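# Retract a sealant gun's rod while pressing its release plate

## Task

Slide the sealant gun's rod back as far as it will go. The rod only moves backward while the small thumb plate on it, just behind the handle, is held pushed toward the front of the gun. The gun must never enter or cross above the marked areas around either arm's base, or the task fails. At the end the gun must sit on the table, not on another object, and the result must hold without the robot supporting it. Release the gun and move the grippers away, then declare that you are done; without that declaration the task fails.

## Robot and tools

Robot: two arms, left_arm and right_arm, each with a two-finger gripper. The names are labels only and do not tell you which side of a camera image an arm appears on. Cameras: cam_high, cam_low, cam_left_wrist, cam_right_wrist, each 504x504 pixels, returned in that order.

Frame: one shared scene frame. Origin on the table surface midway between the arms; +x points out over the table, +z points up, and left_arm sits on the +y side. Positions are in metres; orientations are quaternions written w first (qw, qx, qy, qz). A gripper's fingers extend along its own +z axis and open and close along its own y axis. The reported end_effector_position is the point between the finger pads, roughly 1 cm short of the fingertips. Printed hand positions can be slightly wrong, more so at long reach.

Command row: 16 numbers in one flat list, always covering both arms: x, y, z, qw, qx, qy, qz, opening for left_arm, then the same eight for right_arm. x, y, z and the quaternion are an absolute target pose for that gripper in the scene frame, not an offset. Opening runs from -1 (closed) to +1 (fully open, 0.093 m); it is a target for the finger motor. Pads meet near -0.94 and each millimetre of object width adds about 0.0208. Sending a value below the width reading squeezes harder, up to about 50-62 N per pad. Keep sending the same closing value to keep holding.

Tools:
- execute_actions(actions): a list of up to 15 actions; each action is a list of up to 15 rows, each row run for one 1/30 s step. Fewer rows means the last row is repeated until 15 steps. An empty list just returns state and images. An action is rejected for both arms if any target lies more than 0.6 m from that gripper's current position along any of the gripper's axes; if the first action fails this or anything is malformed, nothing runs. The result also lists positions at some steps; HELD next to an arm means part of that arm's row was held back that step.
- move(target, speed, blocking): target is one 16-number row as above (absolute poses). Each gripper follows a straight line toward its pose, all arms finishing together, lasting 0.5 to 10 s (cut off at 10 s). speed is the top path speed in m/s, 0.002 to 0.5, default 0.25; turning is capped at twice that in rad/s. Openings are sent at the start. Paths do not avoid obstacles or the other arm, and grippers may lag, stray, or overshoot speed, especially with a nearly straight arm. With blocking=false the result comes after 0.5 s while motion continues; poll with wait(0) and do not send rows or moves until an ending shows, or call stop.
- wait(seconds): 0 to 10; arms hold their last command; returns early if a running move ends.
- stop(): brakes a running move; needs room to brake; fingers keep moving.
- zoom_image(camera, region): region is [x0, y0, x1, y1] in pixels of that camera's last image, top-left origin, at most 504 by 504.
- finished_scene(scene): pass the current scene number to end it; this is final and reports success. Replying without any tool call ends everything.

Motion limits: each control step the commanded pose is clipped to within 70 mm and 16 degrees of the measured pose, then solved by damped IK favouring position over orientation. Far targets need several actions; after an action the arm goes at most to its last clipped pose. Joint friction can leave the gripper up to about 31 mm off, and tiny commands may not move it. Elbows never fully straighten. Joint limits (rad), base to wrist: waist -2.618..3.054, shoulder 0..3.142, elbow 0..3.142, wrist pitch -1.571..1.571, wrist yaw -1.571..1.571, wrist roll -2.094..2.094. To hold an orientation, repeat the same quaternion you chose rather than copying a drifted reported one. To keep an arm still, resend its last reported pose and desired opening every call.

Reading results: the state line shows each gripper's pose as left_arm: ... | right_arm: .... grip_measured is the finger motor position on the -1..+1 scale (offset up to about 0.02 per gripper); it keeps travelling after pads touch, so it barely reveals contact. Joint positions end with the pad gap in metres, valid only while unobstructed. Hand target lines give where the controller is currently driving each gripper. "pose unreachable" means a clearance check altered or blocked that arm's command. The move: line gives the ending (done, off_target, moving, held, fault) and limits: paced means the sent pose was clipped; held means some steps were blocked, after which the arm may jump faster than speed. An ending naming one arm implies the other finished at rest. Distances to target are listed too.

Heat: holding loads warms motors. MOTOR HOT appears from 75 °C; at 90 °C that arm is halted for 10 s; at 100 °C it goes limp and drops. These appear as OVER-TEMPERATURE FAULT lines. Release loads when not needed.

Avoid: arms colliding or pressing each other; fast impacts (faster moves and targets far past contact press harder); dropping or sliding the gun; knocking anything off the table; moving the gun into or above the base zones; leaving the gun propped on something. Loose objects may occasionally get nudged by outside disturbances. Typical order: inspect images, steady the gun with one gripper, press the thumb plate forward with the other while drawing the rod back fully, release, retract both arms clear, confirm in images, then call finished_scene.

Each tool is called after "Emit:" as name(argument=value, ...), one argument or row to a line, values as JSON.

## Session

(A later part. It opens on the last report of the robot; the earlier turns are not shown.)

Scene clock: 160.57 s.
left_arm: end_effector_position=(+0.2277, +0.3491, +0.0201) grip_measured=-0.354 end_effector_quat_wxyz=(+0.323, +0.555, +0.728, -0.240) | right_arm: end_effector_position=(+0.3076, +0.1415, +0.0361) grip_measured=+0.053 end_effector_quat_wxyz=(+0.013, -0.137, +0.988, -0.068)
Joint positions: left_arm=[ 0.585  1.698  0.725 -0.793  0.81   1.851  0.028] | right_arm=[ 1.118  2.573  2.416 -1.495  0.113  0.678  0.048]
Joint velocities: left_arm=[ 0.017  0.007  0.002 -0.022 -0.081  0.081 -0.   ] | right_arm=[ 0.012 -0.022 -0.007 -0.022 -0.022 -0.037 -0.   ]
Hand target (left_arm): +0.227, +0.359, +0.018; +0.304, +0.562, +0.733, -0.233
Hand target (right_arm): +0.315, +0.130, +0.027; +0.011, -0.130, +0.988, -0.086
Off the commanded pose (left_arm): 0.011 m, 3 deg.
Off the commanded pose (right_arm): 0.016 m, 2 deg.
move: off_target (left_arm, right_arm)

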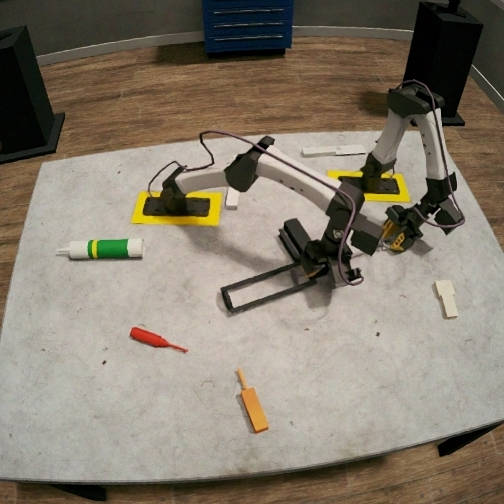

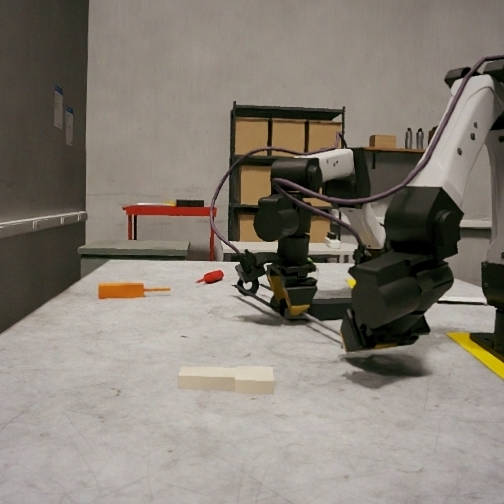

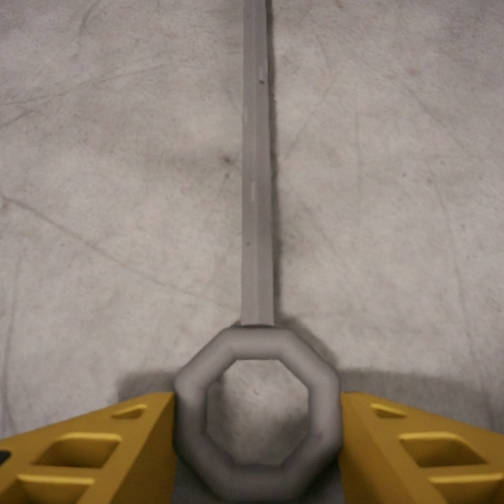

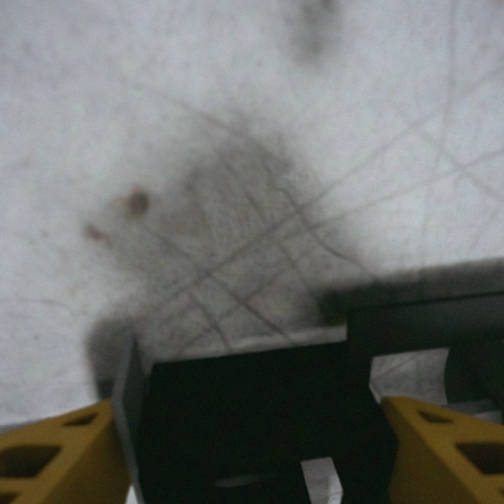

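Emit:
move(
  target=[0.229,0.345,0.019,0.304,0.563,0.733,-0.233,-0.5,0.308,0.141,0.035,0.011,-0.13,0.988,-0.086,0.2],
  speed=0.05,
)

Emit:
move(
  target=[0.229,0.345,0.019,0.304,0.563,0.733,-0.233,-0.5,0.308,0.141,0.075,0.011,-0.13,0.988,-0.086,0.2],
  speed=0.08,
)

Emit:
move(
  target=[0.229,0.345,0.019,0.304,0.563,0.733,-0.233,-0.5,0.29,0.205,0.07,0.011,-0.13,0.988,-0.086,-1],
  speed=0.08,
)

Emit:
move(
  target=[0.229,0.345,0.019,0.304,0.563,0.733,-0.233,-0.5,0.29,0.205,0.03,0.011,-0.13,0.988,-0.086,-1],
  speed=0.05,
)

Emit:
zoom_image(
  camera="cam_high",
  region=[210, 210, 410, 330],
)

Emit:
zoom_image(
  camera="cam_low",
  region=[220, 260, 400, 360],
)

Scene clock: 167.90 s.
left_arm: end_effector_position=(+0.2310, +0.3489, +0.0162) grip_measured=-0.354 end_effector_quat_wxyz=(+0.307, +0.563, +0.733, -0.228) | right_arm: end_effector_position=(+0.3082, +0.1419, +0.0365) grip_measured=+0.201 end_effector_quat_wxyz=(+0.010, -0.130, +0.989, -0.074)
Joint positions: left_arm=[ 0.556  1.69   0.726 -0.76   0.772  1.805  0.028] | right_arm=[ 1.118  2.605  2.477 -1.537  0.115  0.693  0.055]
Joint velocities: left_arm=[ 0.002  0.002  0.017 -0.051  0.022  0.037 -0.001] | right_arm=[ 0.017  0.022 -0.017 -0.022 -0.022  0.066 -0.001]
Hand target (left_arm): +0.229, +0.345, +0.019; +0.304, +0.563, +0.733, -0.233
Hand target (right_arm): +0.308, +0.141, +0.035; +0.012, -0.130, +0.988, -0.084
Off the commanded pose (left_arm): 0.005 m, 1 deg.
Off the commanded pose (right_arm): 0.002 m, 1 deg.
joint sent to its limit (right arm) — the command would take joint 4 (wrist pitch) past its lower limit, so that joint was sent only as far as its limit.
move: done

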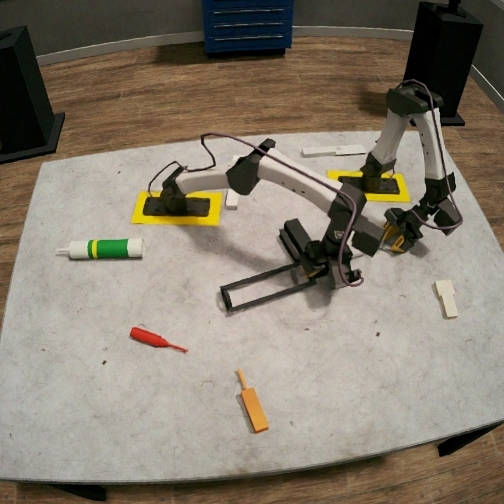

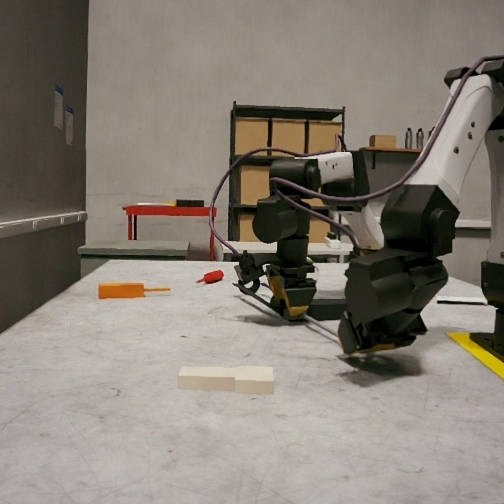

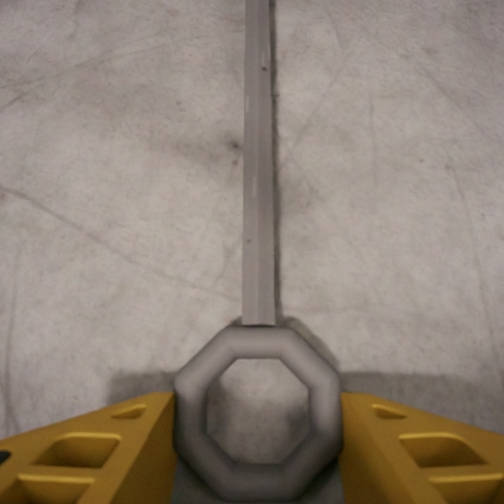

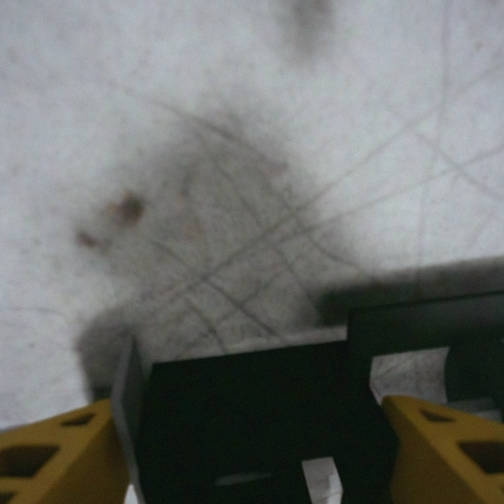

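Scene clock: 168.77 s.
left_arm: end_effector_position=(+0.2339, +0.3476, +0.0183) grip_measured=-0.354 end_effector_quat_wxyz=(+0.318, +0.563, +0.728, -0.227) | right_arm: end_effector_position=(+0.3092, +0.1419, +0.0574) grip_measured=+0.201 end_effector_quat_wxyz=(+0.024, -0.131, +0.989, -0.062)
Joint positions: left_arm=[ 0.556  1.69   0.726 -0.751  0.793  1.81   0.028] | right_arm=[ 1.118  2.559  2.477 -1.547  0.12   0.69   0.055]
Joint velocities: left_arm=[-0.002 -0.007 -0.007  0.037 -0.095  0.007  0.   ] | right_arm=[-0.007 -0.002 -0.002 -0.007  0.007  0.022 -0.   ]
Hand target (left_arm): +0.229, +0.345, +0.019; +0.304, +0.563, +0.733, -0.233
Hand target (right_arm): +0.308, +0.141, +0.075; +0.037, -0.132, +0.989, -0.058
Off the commanded pose (left_arm): 0.006 m, 2 deg.
Off the commanded pose (right_arm): 0.018 m, 3 deg.
joint sent to its limit (right arm) — the command would take joint 4 (wrist pitch) past its lower limit, so that joint was sent only as far as its limit.
move: off_target (right_arm)

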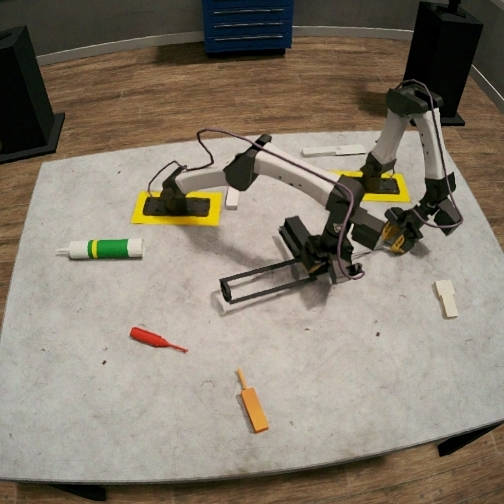

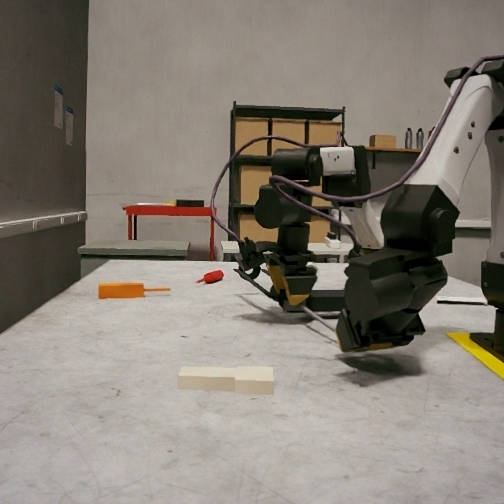

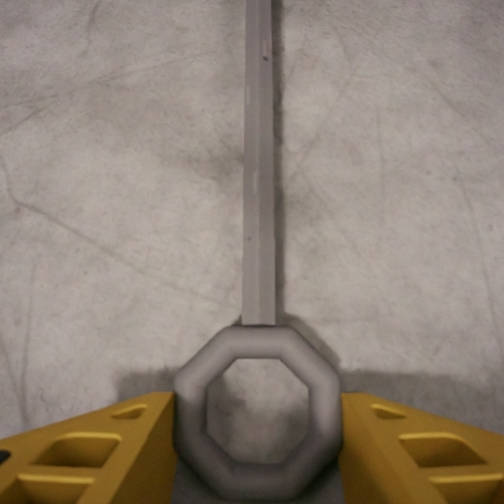

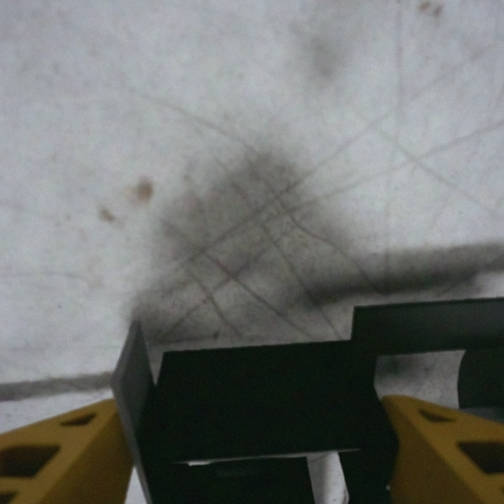

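Scene clock: 169.93 s.
left_arm: end_effector_position=(+0.2383, +0.3513, +0.0184) grip_measured=-0.354 end_effector_quat_wxyz=(+0.320, +0.572, +0.726, -0.210) | right_arm: end_effector_position=(+0.3003, +0.1842, +0.0521) grip_measured=+0.020 end_effector_quat_wxyz=(+0.067, -0.135, +0.988, -0.045)
Joint positions: left_arm=[ 0.556  1.679  0.726 -0.727  0.78   1.812  0.028] | right_arm=[ 1.195  2.674  2.674 -1.556  0.162  0.755  0.046]
Joint velocities: left_arm=[ 0.017 -0.002 -0.007 -0.007  0.051  0.081  0.001] | right_arm=[-0.007  0.002 -0.007 -0.022 -0.007  0.007  0.002]
Hand target (left_arm): +0.229, +0.345, +0.019; +0.304, +0.563, +0.733, -0.232
Hand target (right_arm): +0.287, +0.203, +0.070; +0.074, -0.139, +0.987, -0.009
Off the commanded pose (left_arm): 0.011 m, 3 deg.
Off the commanded pose (right_arm): 0.029 m, 8 deg.
joint sent to its limit (right arm) — the command would take joint 4 (wrist pitch) past its lower limit, so that joint was sent only as far as its limit.
move: off_target (left_arm, right_arm)

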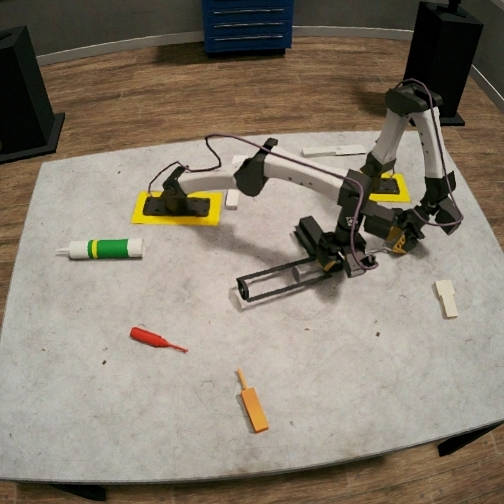

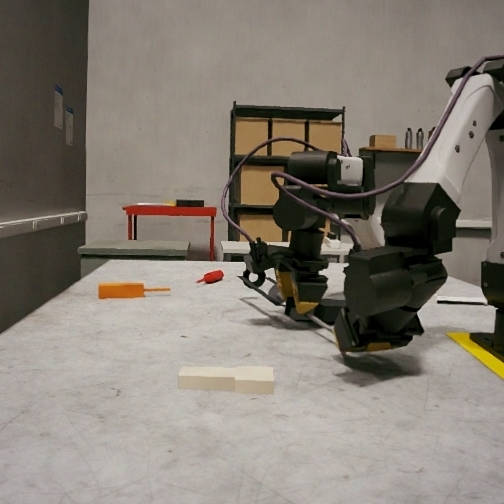

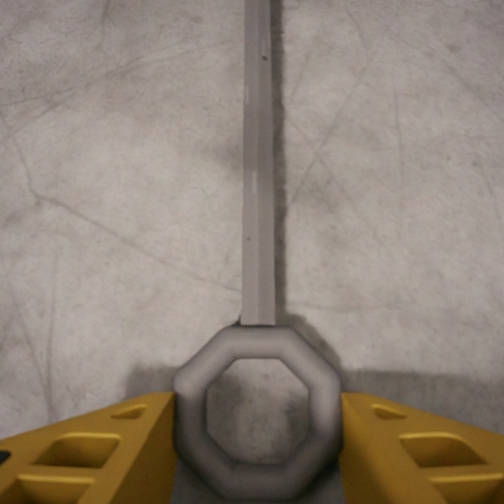

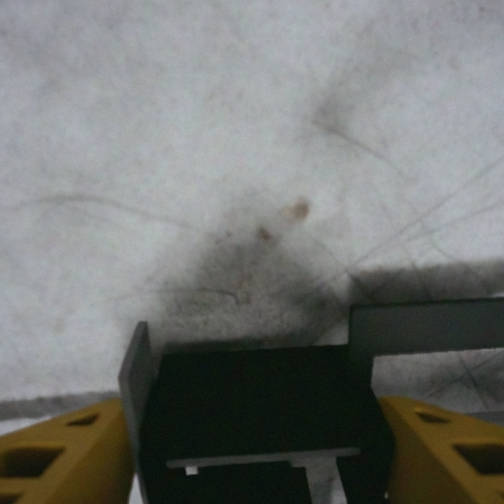

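Scene clock: 171.57 s.
left_arm: end_effector_position=(+0.2336, +0.3539, +0.0148) grip_measured=-0.354 end_effector_quat_wxyz=(+0.299, +0.559, +0.743, -0.215) | right_arm: end_effector_position=(+0.2997, +0.1948, +0.0387) grip_measured=+0.020 end_effector_quat_wxyz=(+0.058, -0.151, +0.986, -0.034)
Joint positions: left_arm=[ 0.557  1.679  0.726 -0.741  0.746  1.772  0.028] | right_arm=[ 1.198  2.737  2.745 -1.556  0.133  0.724  0.046]
Joint velocities: left_arm=[ 0.022 -0.007 -0.007  0.022 -0.007 -0.022 -0.   ] | right_arm=[-0.012 -0.002  0.012  0.037 -0.022  0.037  0.   ]
Hand target (left_arm): +0.229, +0.345, +0.019; +0.304, +0.562, +0.733, -0.232
Hand target (right_arm): +0.289, +0.204, +0.030; +0.056, -0.136, +0.989, -0.032
Off the commanded pose (left_arm): 0.011 m, 2 deg.
Off the commanded pose (right_arm): 0.017 m, 8 deg.
joint sent to its limit (right arm) — the command would take joint 4 (wrist pitch) past its lower limit, so that joint was sent only as far as its limit.
move: off_target (left_arm, right_arm)

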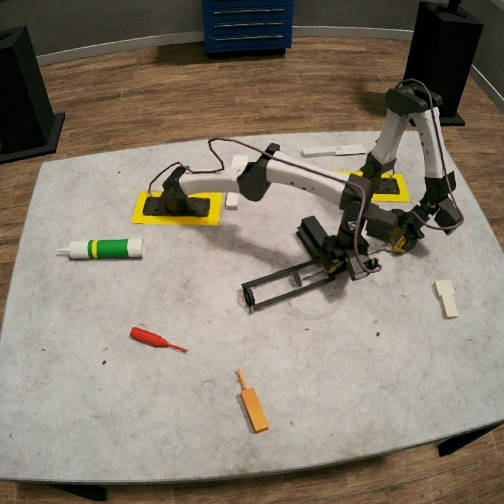

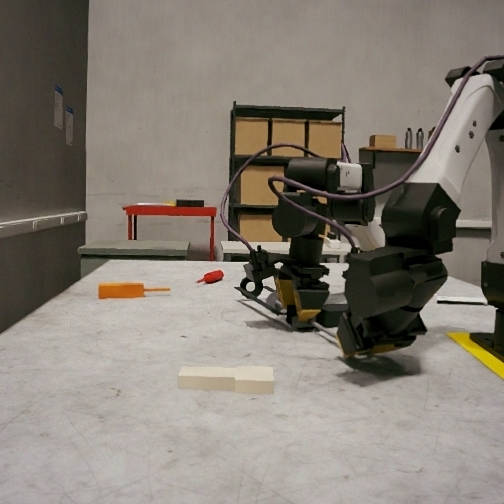

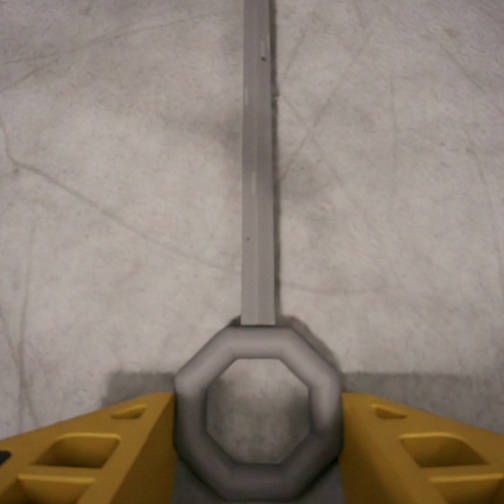

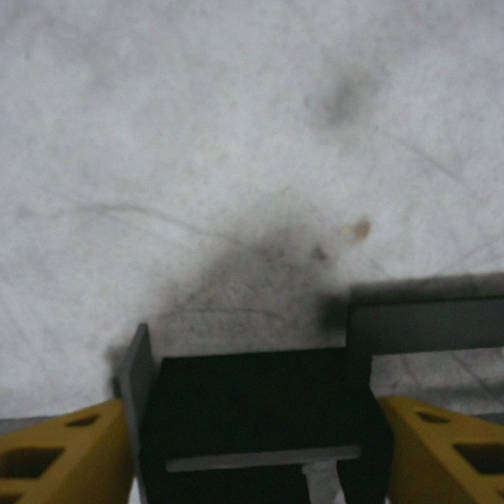

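Region (210, 210, 410, 330) of cam_high's 504x504 image, scaled by 2.520, with more detail than that image has; it fills the top 302 rows of this view, and the rest is white.

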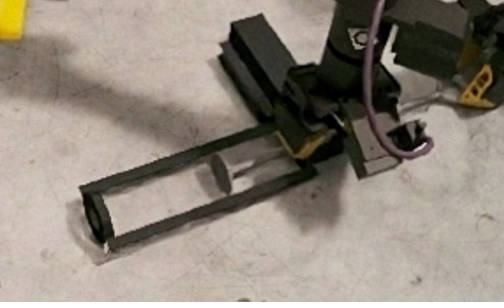

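Region (220, 260, 400, 360) of cam_low's 504x504 image, scaled by 2.800, with more detail than that image has.

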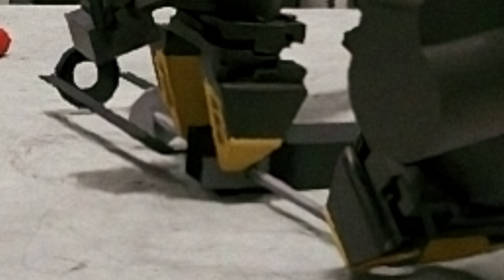

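Emit:
move(
  target=[0.232,0.352,0.017,0.304,0.563,0.733,-0.233,-0.5,0.311,0.142,0.033,0.011,-0.13,0.988,-0.086,-0.15],
  speed=0.05,
)

Emit:
move(
  target=[0.232,0.349,0.017,0.304,0.563,0.733,-0.233,-0.5,0.311,0.148,0.034,0.011,-0.13,0.988,-0.086,0.75],
  speed=0.05,
)

Emit:
zoom_image(
  camera="cam_high",
  region=[210, 210, 410, 330],
)

Scene clock: 176.37 s.
left_arm: end_effector_position=(+0.2317, +0.3484, +0.0160) grip_measured=-0.354 end_effector_quat_wxyz=(+0.309, +0.556, +0.736, -0.232) | right_arm: end_effector_position=(+0.3024, +0.1739, +0.0374) grip_measured=+0.020 end_effector_quat_wxyz=(+0.025, -0.146, +0.988, -0.033)
Joint positions: left_arm=[ 0.557  1.695  0.726 -0.757  0.78   1.792  0.028] | right_arm=[ 1.154  2.645  2.563 -1.505  0.081  0.692  0.046]
Joint velocities: left_arm=[ 0.002 -0.002 -0.002 -0.11  -0.11  -0.051 -0.002] | right_arm=[ 0.012 -0.007 -0.002 -0.007 -0.037 -0.081 -0.001]
Hand target (left_arm): +0.232, +0.352, +0.017; +0.304, +0.563, +0.733, -0.232
Hand target (right_arm): +0.312, +0.144, +0.033; +0.015, -0.131, +0.988, -0.080
Off the commanded pose (left_arm): 0.004 m, 1 deg.
Off the commanded pose (right_arm): 0.033 m, 7 deg.
joint sent to its limit (right arm) — the command would take joint 4 (wrist pitch) past its lower limit, so that joint was sent only as far as its limit.
move: off_target (right_arm)

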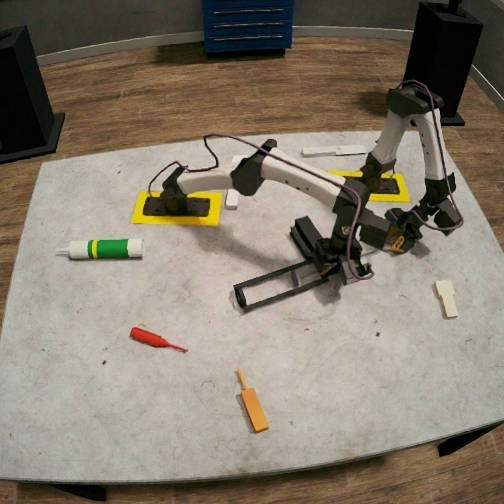

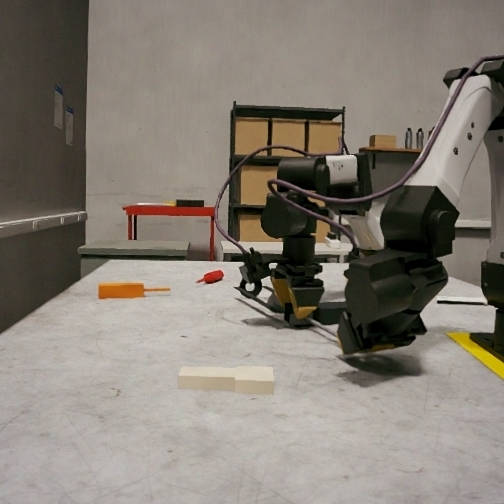

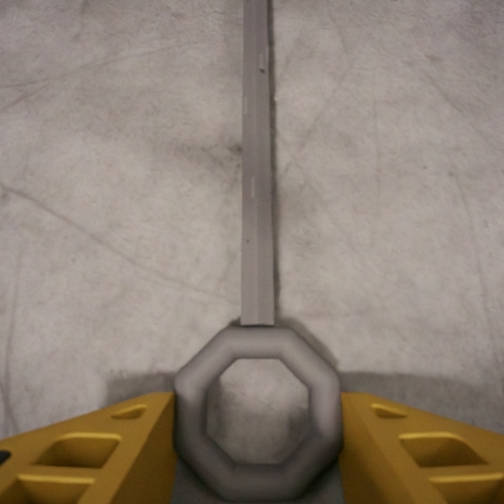

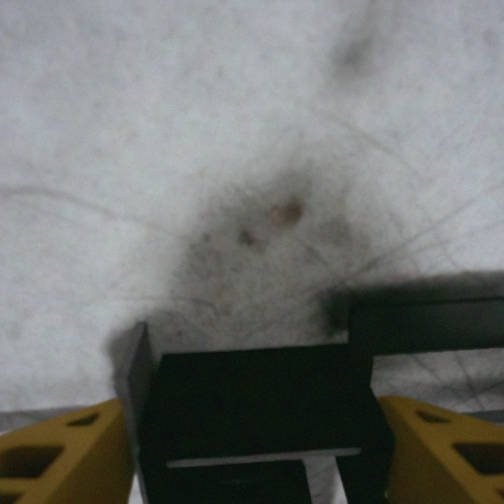

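Scene clock: 177.73 s.
left_arm: end_effector_position=(+0.2327, +0.3487, +0.0161) grip_measured=-0.354 end_effector_quat_wxyz=(+0.310, +0.557, +0.735, -0.230) | right_arm: end_effector_position=(+0.3039, +0.1674, +0.0419) grip_measured=+0.748 end_effector_quat_wxyz=(+0.025, -0.145, +0.988, -0.044)
Joint positions: left_arm=[ 0.557  1.695  0.726 -0.751  0.782  1.793  0.028] | right_arm=[ 1.149  2.645  2.58  -1.537  0.097  0.692  0.081]
Joint velocities: left_arm=[ 0.002  0.007  0.007  0.022 -0.007 -0.022  0.   ] | right_arm=[-0.022  0.012 -0.002 -0.022 -0.051 -0.037  0.   ]
Hand target (left_arm): +0.232, +0.349, +0.017; +0.304, +0.563, +0.733, -0.233
Hand target (right_arm): +0.311, +0.148, +0.034; +0.020, -0.131, +0.988, -0.076
Off the commanded pose (left_arm): 0.001 m, 1 deg.
Off the commanded pose (right_arm): 0.022 m, 5 deg.
joint sent to its limit (right arm) — the command would take joint 4 (wrist pitch) past its lower limit, so that joint was sent only as far as its limit.
move: off_target (right_arm)

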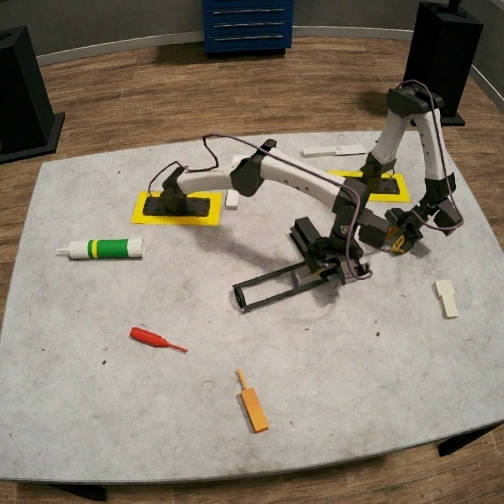

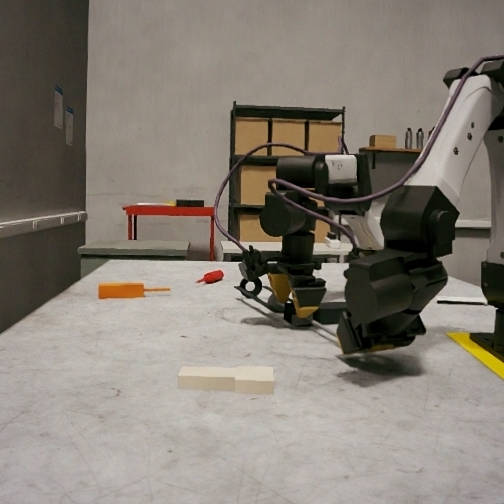

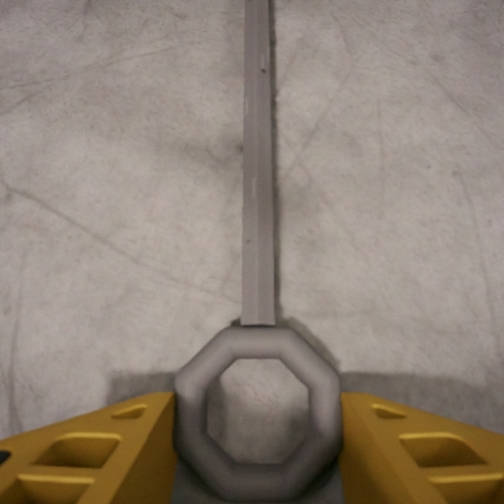

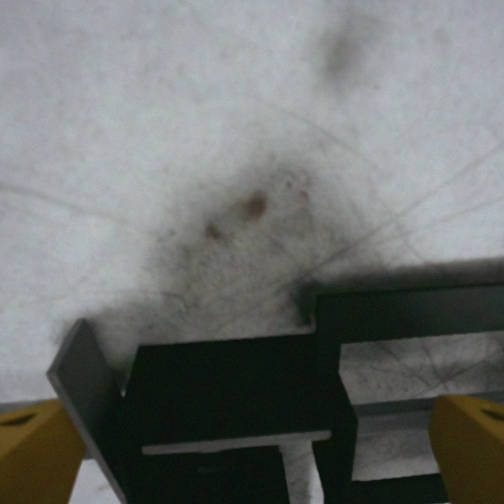

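Region (210, 210, 410, 330) of cam_high's 504x504 image, scaled by 2.520, with more detail than that image has; it fills the top 302 rows of this view, and the rest is white.

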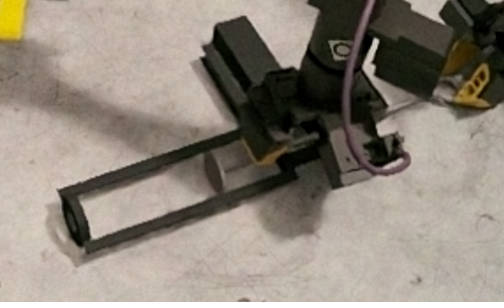

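Emit:
move(
  target=[0.232,0.349,0.017,0.304,0.563,0.733,-0.233,-0.5,0.3,0.178,0.03,0.011,-0.13,0.988,-0.086,0.75],
  speed=0.05,
)

Emit:
move(
  target=[0.232,0.349,0.017,0.304,0.563,0.733,-0.233,-0.5,0.3,0.176,0.032,0.011,-0.13,0.988,-0.086,-0.15],
)

Emit:
move(
  target=[0.255,0.28,0.018,0.304,0.563,0.733,-0.233,-0.5,0.327,0.085,0.034,0.011,-0.13,0.988,-0.086,-0.15],
  speed=0.05,
)

Emit:
zoom_image(
  camera="cam_high",
  region=[190, 210, 410, 330],
)

Scene clock: 186.60 s.
left_arm: end_effector_position=(+0.2327, +0.3487, +0.0161) grip_measured=-0.354 end_effector_quat_wxyz=(+0.310, +0.557, +0.735, -0.230) | right_arm: end_effector_position=(+0.3033, +0.1775, +0.0377) grip_measured=+0.748 end_effector_quat_wxyz=(+0.039, -0.131, +0.990, -0.043)
Joint positions: left_arm=[ 0.557  1.695  0.726 -0.751  0.782  1.793  0.028] | right_arm=[ 1.168  2.684  2.639 -1.541  0.116  0.737  0.081]
Joint velocities: left_arm=[-0.022 -0.007 -0.002 -0.037 -0.066 -0.051 -0.   ] | right_arm=[-0.017 -0.007 -0.012  0.051  0.037  0.022 -0.   ]
Hand target (left_arm): +0.232, +0.349, +0.017; +0.304, +0.563, +0.733, -0.233
Hand target (right_arm): +0.299, +0.177, +0.030; +0.036, -0.133, +0.989, -0.056
Off the commanded pose (left_arm): 0.001 m, 1 deg.
Off the commanded pose (right_arm): 0.008 m, 6 deg.
joint sent to its limit (right arm) — the command would take joint 4 (wrist pitch) past its lower limit, so that joint was sent only as far as its limit.
move: off_target (right_arm)

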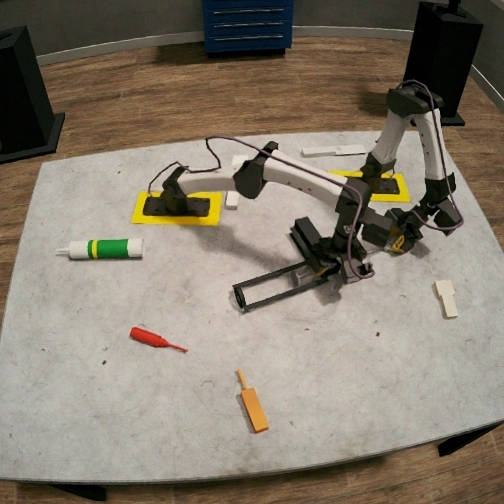

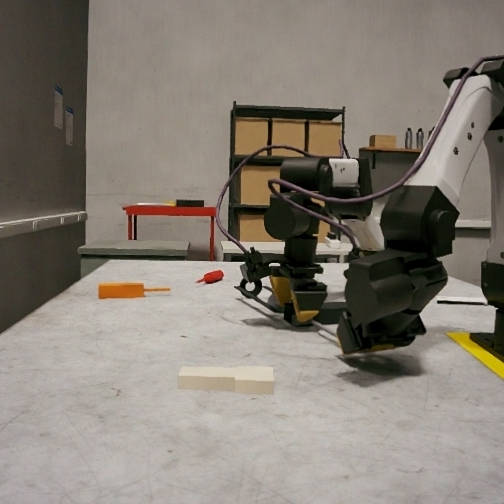

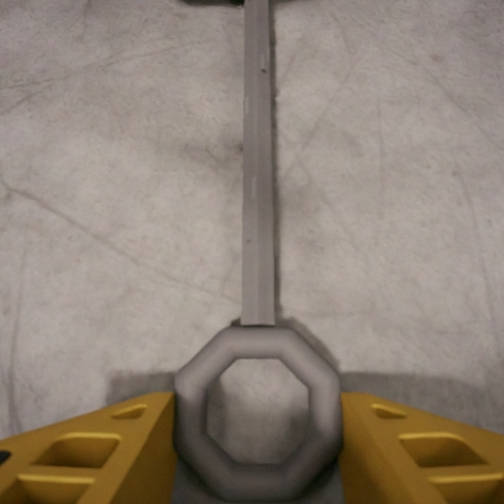

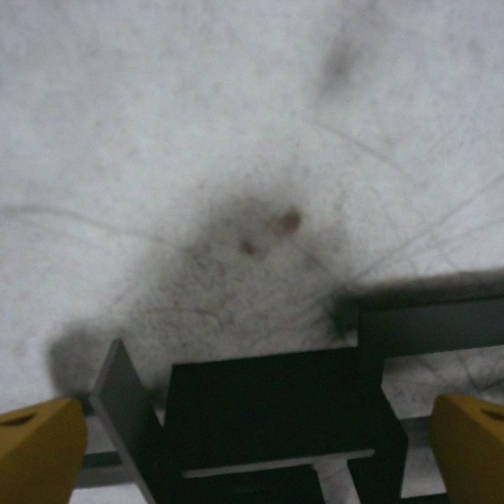

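Scene clock: 187.30 s.
left_arm: end_effector_position=(+0.2323, +0.3492, +0.0156) grip_measured=-0.354 end_effector_quat_wxyz=(+0.308, +0.557, +0.736, -0.229) | right_arm: end_effector_position=(+0.3035, +0.1762, +0.0378) grip_measured=+0.050 end_effector_quat_wxyz=(+0.040, -0.130, +0.990, -0.046)
Joint positions: left_arm=[ 0.557  1.695  0.726 -0.752  0.778  1.793  0.028] | right_arm=[ 1.168  2.684  2.639 -1.545  0.121  0.739  0.048]
Joint velocities: left_arm=[-0.002 -0.007 -0.002  0.037  0.007 -0.007 -0.001] | right_arm=[ 0.002 -0.017  0.007 -0.007 -0.007 -0.022 -0.002]
Hand target (left_arm): +0.232, +0.349, +0.017; +0.304, +0.563, +0.733, -0.233
Hand target (right_arm): +0.300, +0.175, +0.032; +0.036, -0.133, +0.989, -0.057
Off the commanded pose (left_arm): 0.001 m, 1 deg.
Off the commanded pose (right_arm): 0.007 m, 6 deg.
joint sent to its limit (right arm) — the command would take joint 4 (wrist pitch) past its lower limit, so that joint was sent only as far as its limit.
move: off_target (right_arm)

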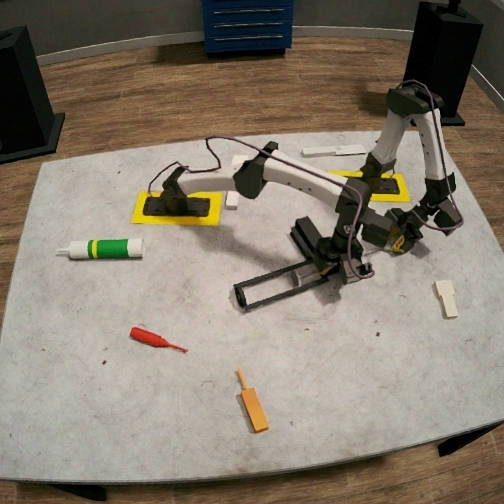

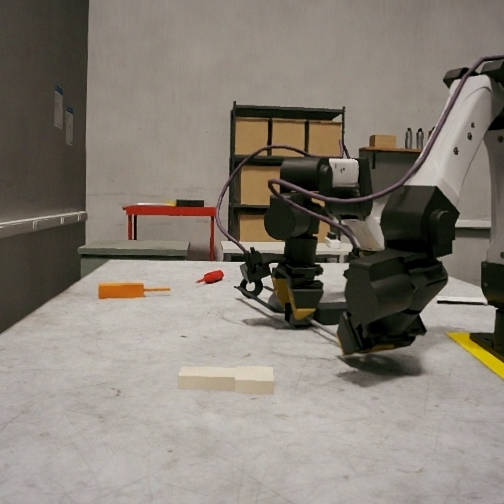

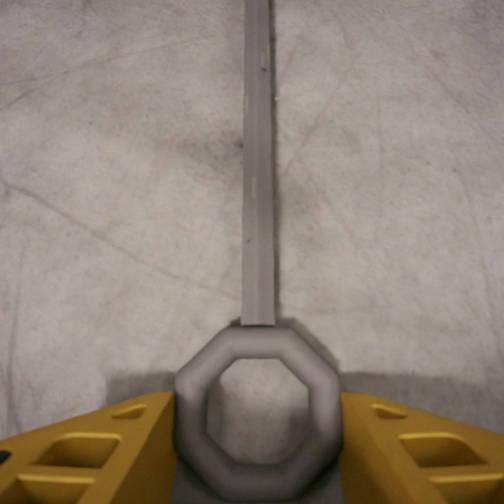

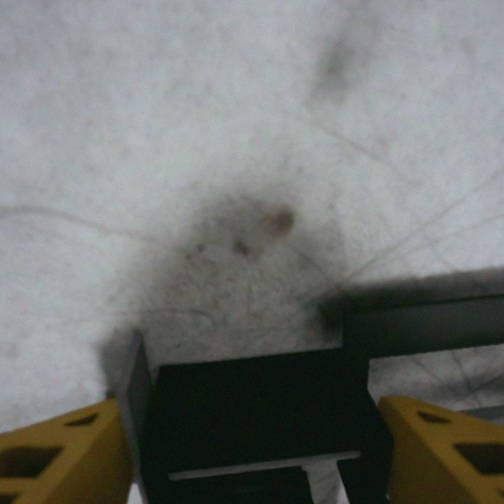

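Scene clock: 189.50 s.
left_arm: end_effector_position=(+0.2573, +0.2830, +0.0170) grip_measured=-0.354 end_effector_quat_wxyz=(+0.299, +0.560, +0.736, -0.234) | right_arm: end_effector_position=(+0.3290, +0.1085, +0.0366) grip_measured=+0.050 end_effector_quat_wxyz=(+0.020, -0.123, +0.991, -0.051)
Joint positions: left_arm=[ 0.25   1.647  0.686 -0.485  0.771  1.376  0.028] | right_arm=[ 1.035  2.43   2.159 -1.338  0.102  0.62   0.048]
Joint velocities: left_arm=[-0.032 -0.022  0.002 -0.095 -0.037 -0.022 -0.001] | right_arm=[ 0.002 -0.037 -0.012 -0.007 -0.037 -0.022 -0.   ]
Hand target (left_arm): +0.254, +0.281, +0.018; +0.304, +0.563, +0.733, -0.232
Hand target (right_arm): +0.330, +0.086, +0.034; +0.011, -0.130, +0.988, -0.087
Off the commanded pose (left_arm): 0.004 m, 1 deg.
Off the commanded pose (right_arm): 0.024 m, 4 deg.
move: off_target (right_arm)

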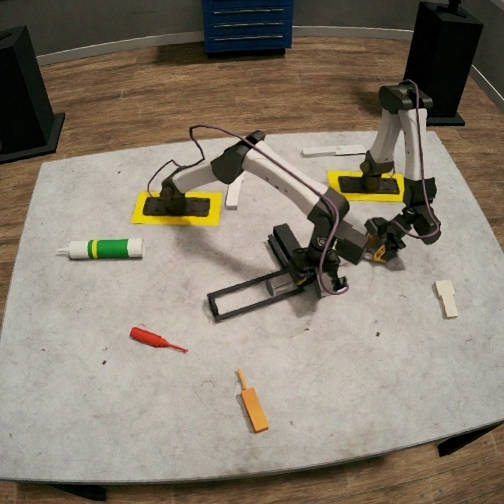

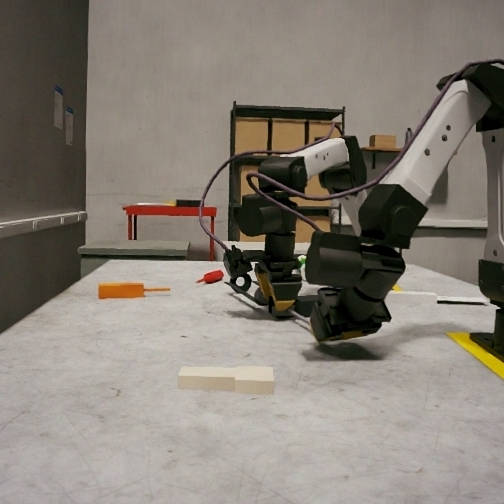

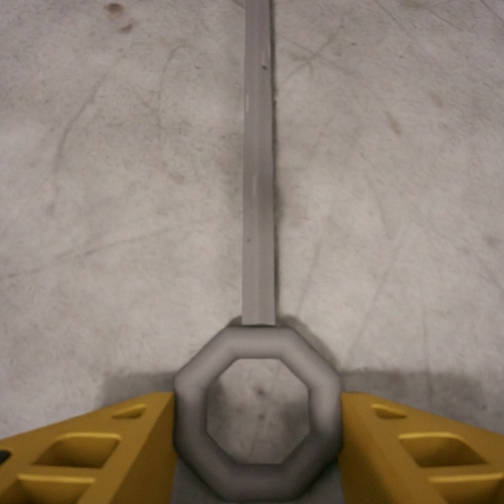

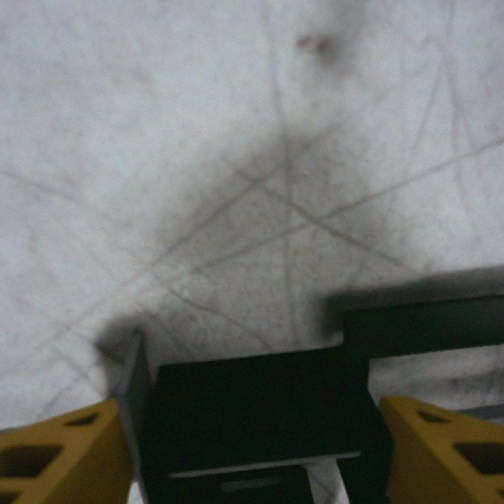

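Region (190, 210, 410, 330) of cam_high's 504x504 image, scaled by 2.291, with more detail than that image has; it fills the top 275 rows of this view, and the rest is white.

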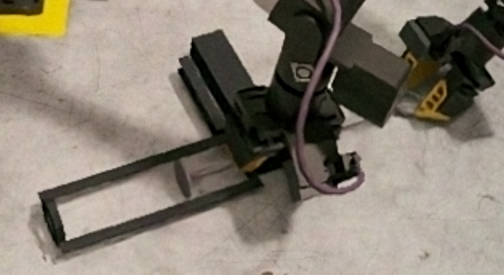

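Emit:
move(
  target=[0.264,0.255,0.018,0.304,0.563,0.733,-0.233,-0.5,0.349,0.03,0.034,0.011,-0.13,0.988,-0.086,-0.15],
  speed=0.04,
)

Emit:
zoom_image(
  camera="cam_high",
  region=[190, 210, 410, 330],
)

Scene clock: 194.33 s.
left_arm: end_effector_position=(+0.2694, +0.2540, +0.0209) grip_measured=-0.354 end_effector_quat_wxyz=(+0.307, +0.560, +0.732, -0.237) | right_arm: end_effector_position=(+0.3487, +0.0598, +0.0383) grip_measured=+0.050 end_effector_quat_wxyz=(+0.022, -0.124, +0.991, -0.045)
Joint positions: left_arm=[ 0.135  1.647  0.686 -0.363  0.765  1.217  0.028] | right_arm=[ 0.928  2.304  1.946 -1.231  0.098  0.512  0.048]
Joint velocities: left_arm=[ 0.002 -0.017 -0.022  0.007  0.007 -0.037 -0.   ] | right_arm=[ 0.012 -0.022 -0.002 -0.022 -0.022 -0.007 -0.   ]
Hand target (left_arm): +0.264, +0.255, +0.018; +0.304, +0.563, +0.733, -0.233
Hand target (right_arm): +0.351, +0.031, +0.034; +0.010, -0.130, +0.988, -0.087
Off the commanded pose (left_arm): 0.006 m, 1 deg.
Off the commanded pose (right_arm): 0.030 m, 5 deg.
move: off_target (right_arm)

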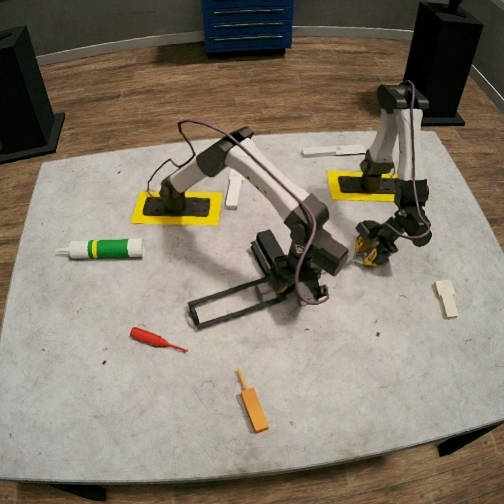

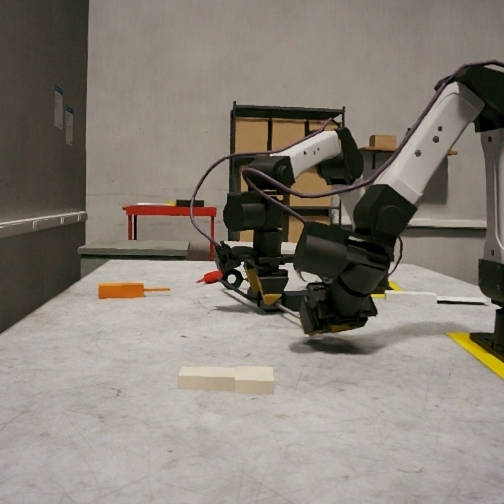

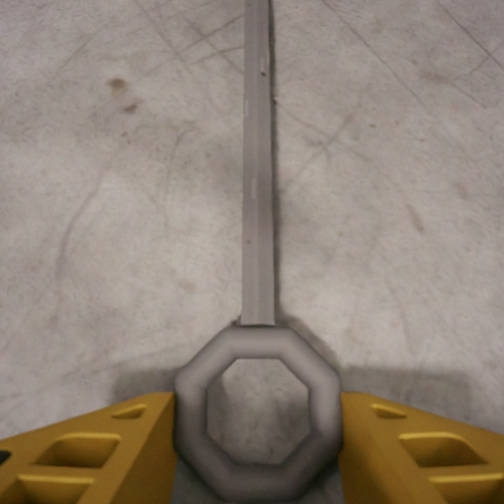

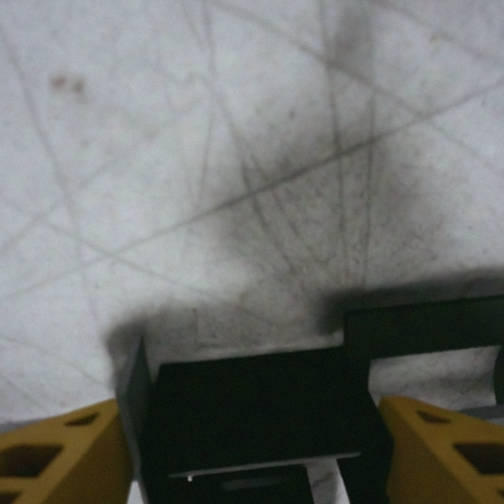

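Region (190, 210, 410, 330) of cam_high's 504x504 image, scaled by 2.291, with more detail than that image has; it fills the top 275 rows of this view, and the rest is white.

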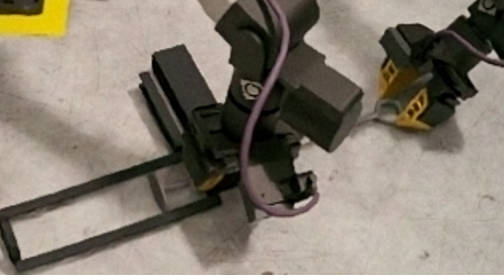

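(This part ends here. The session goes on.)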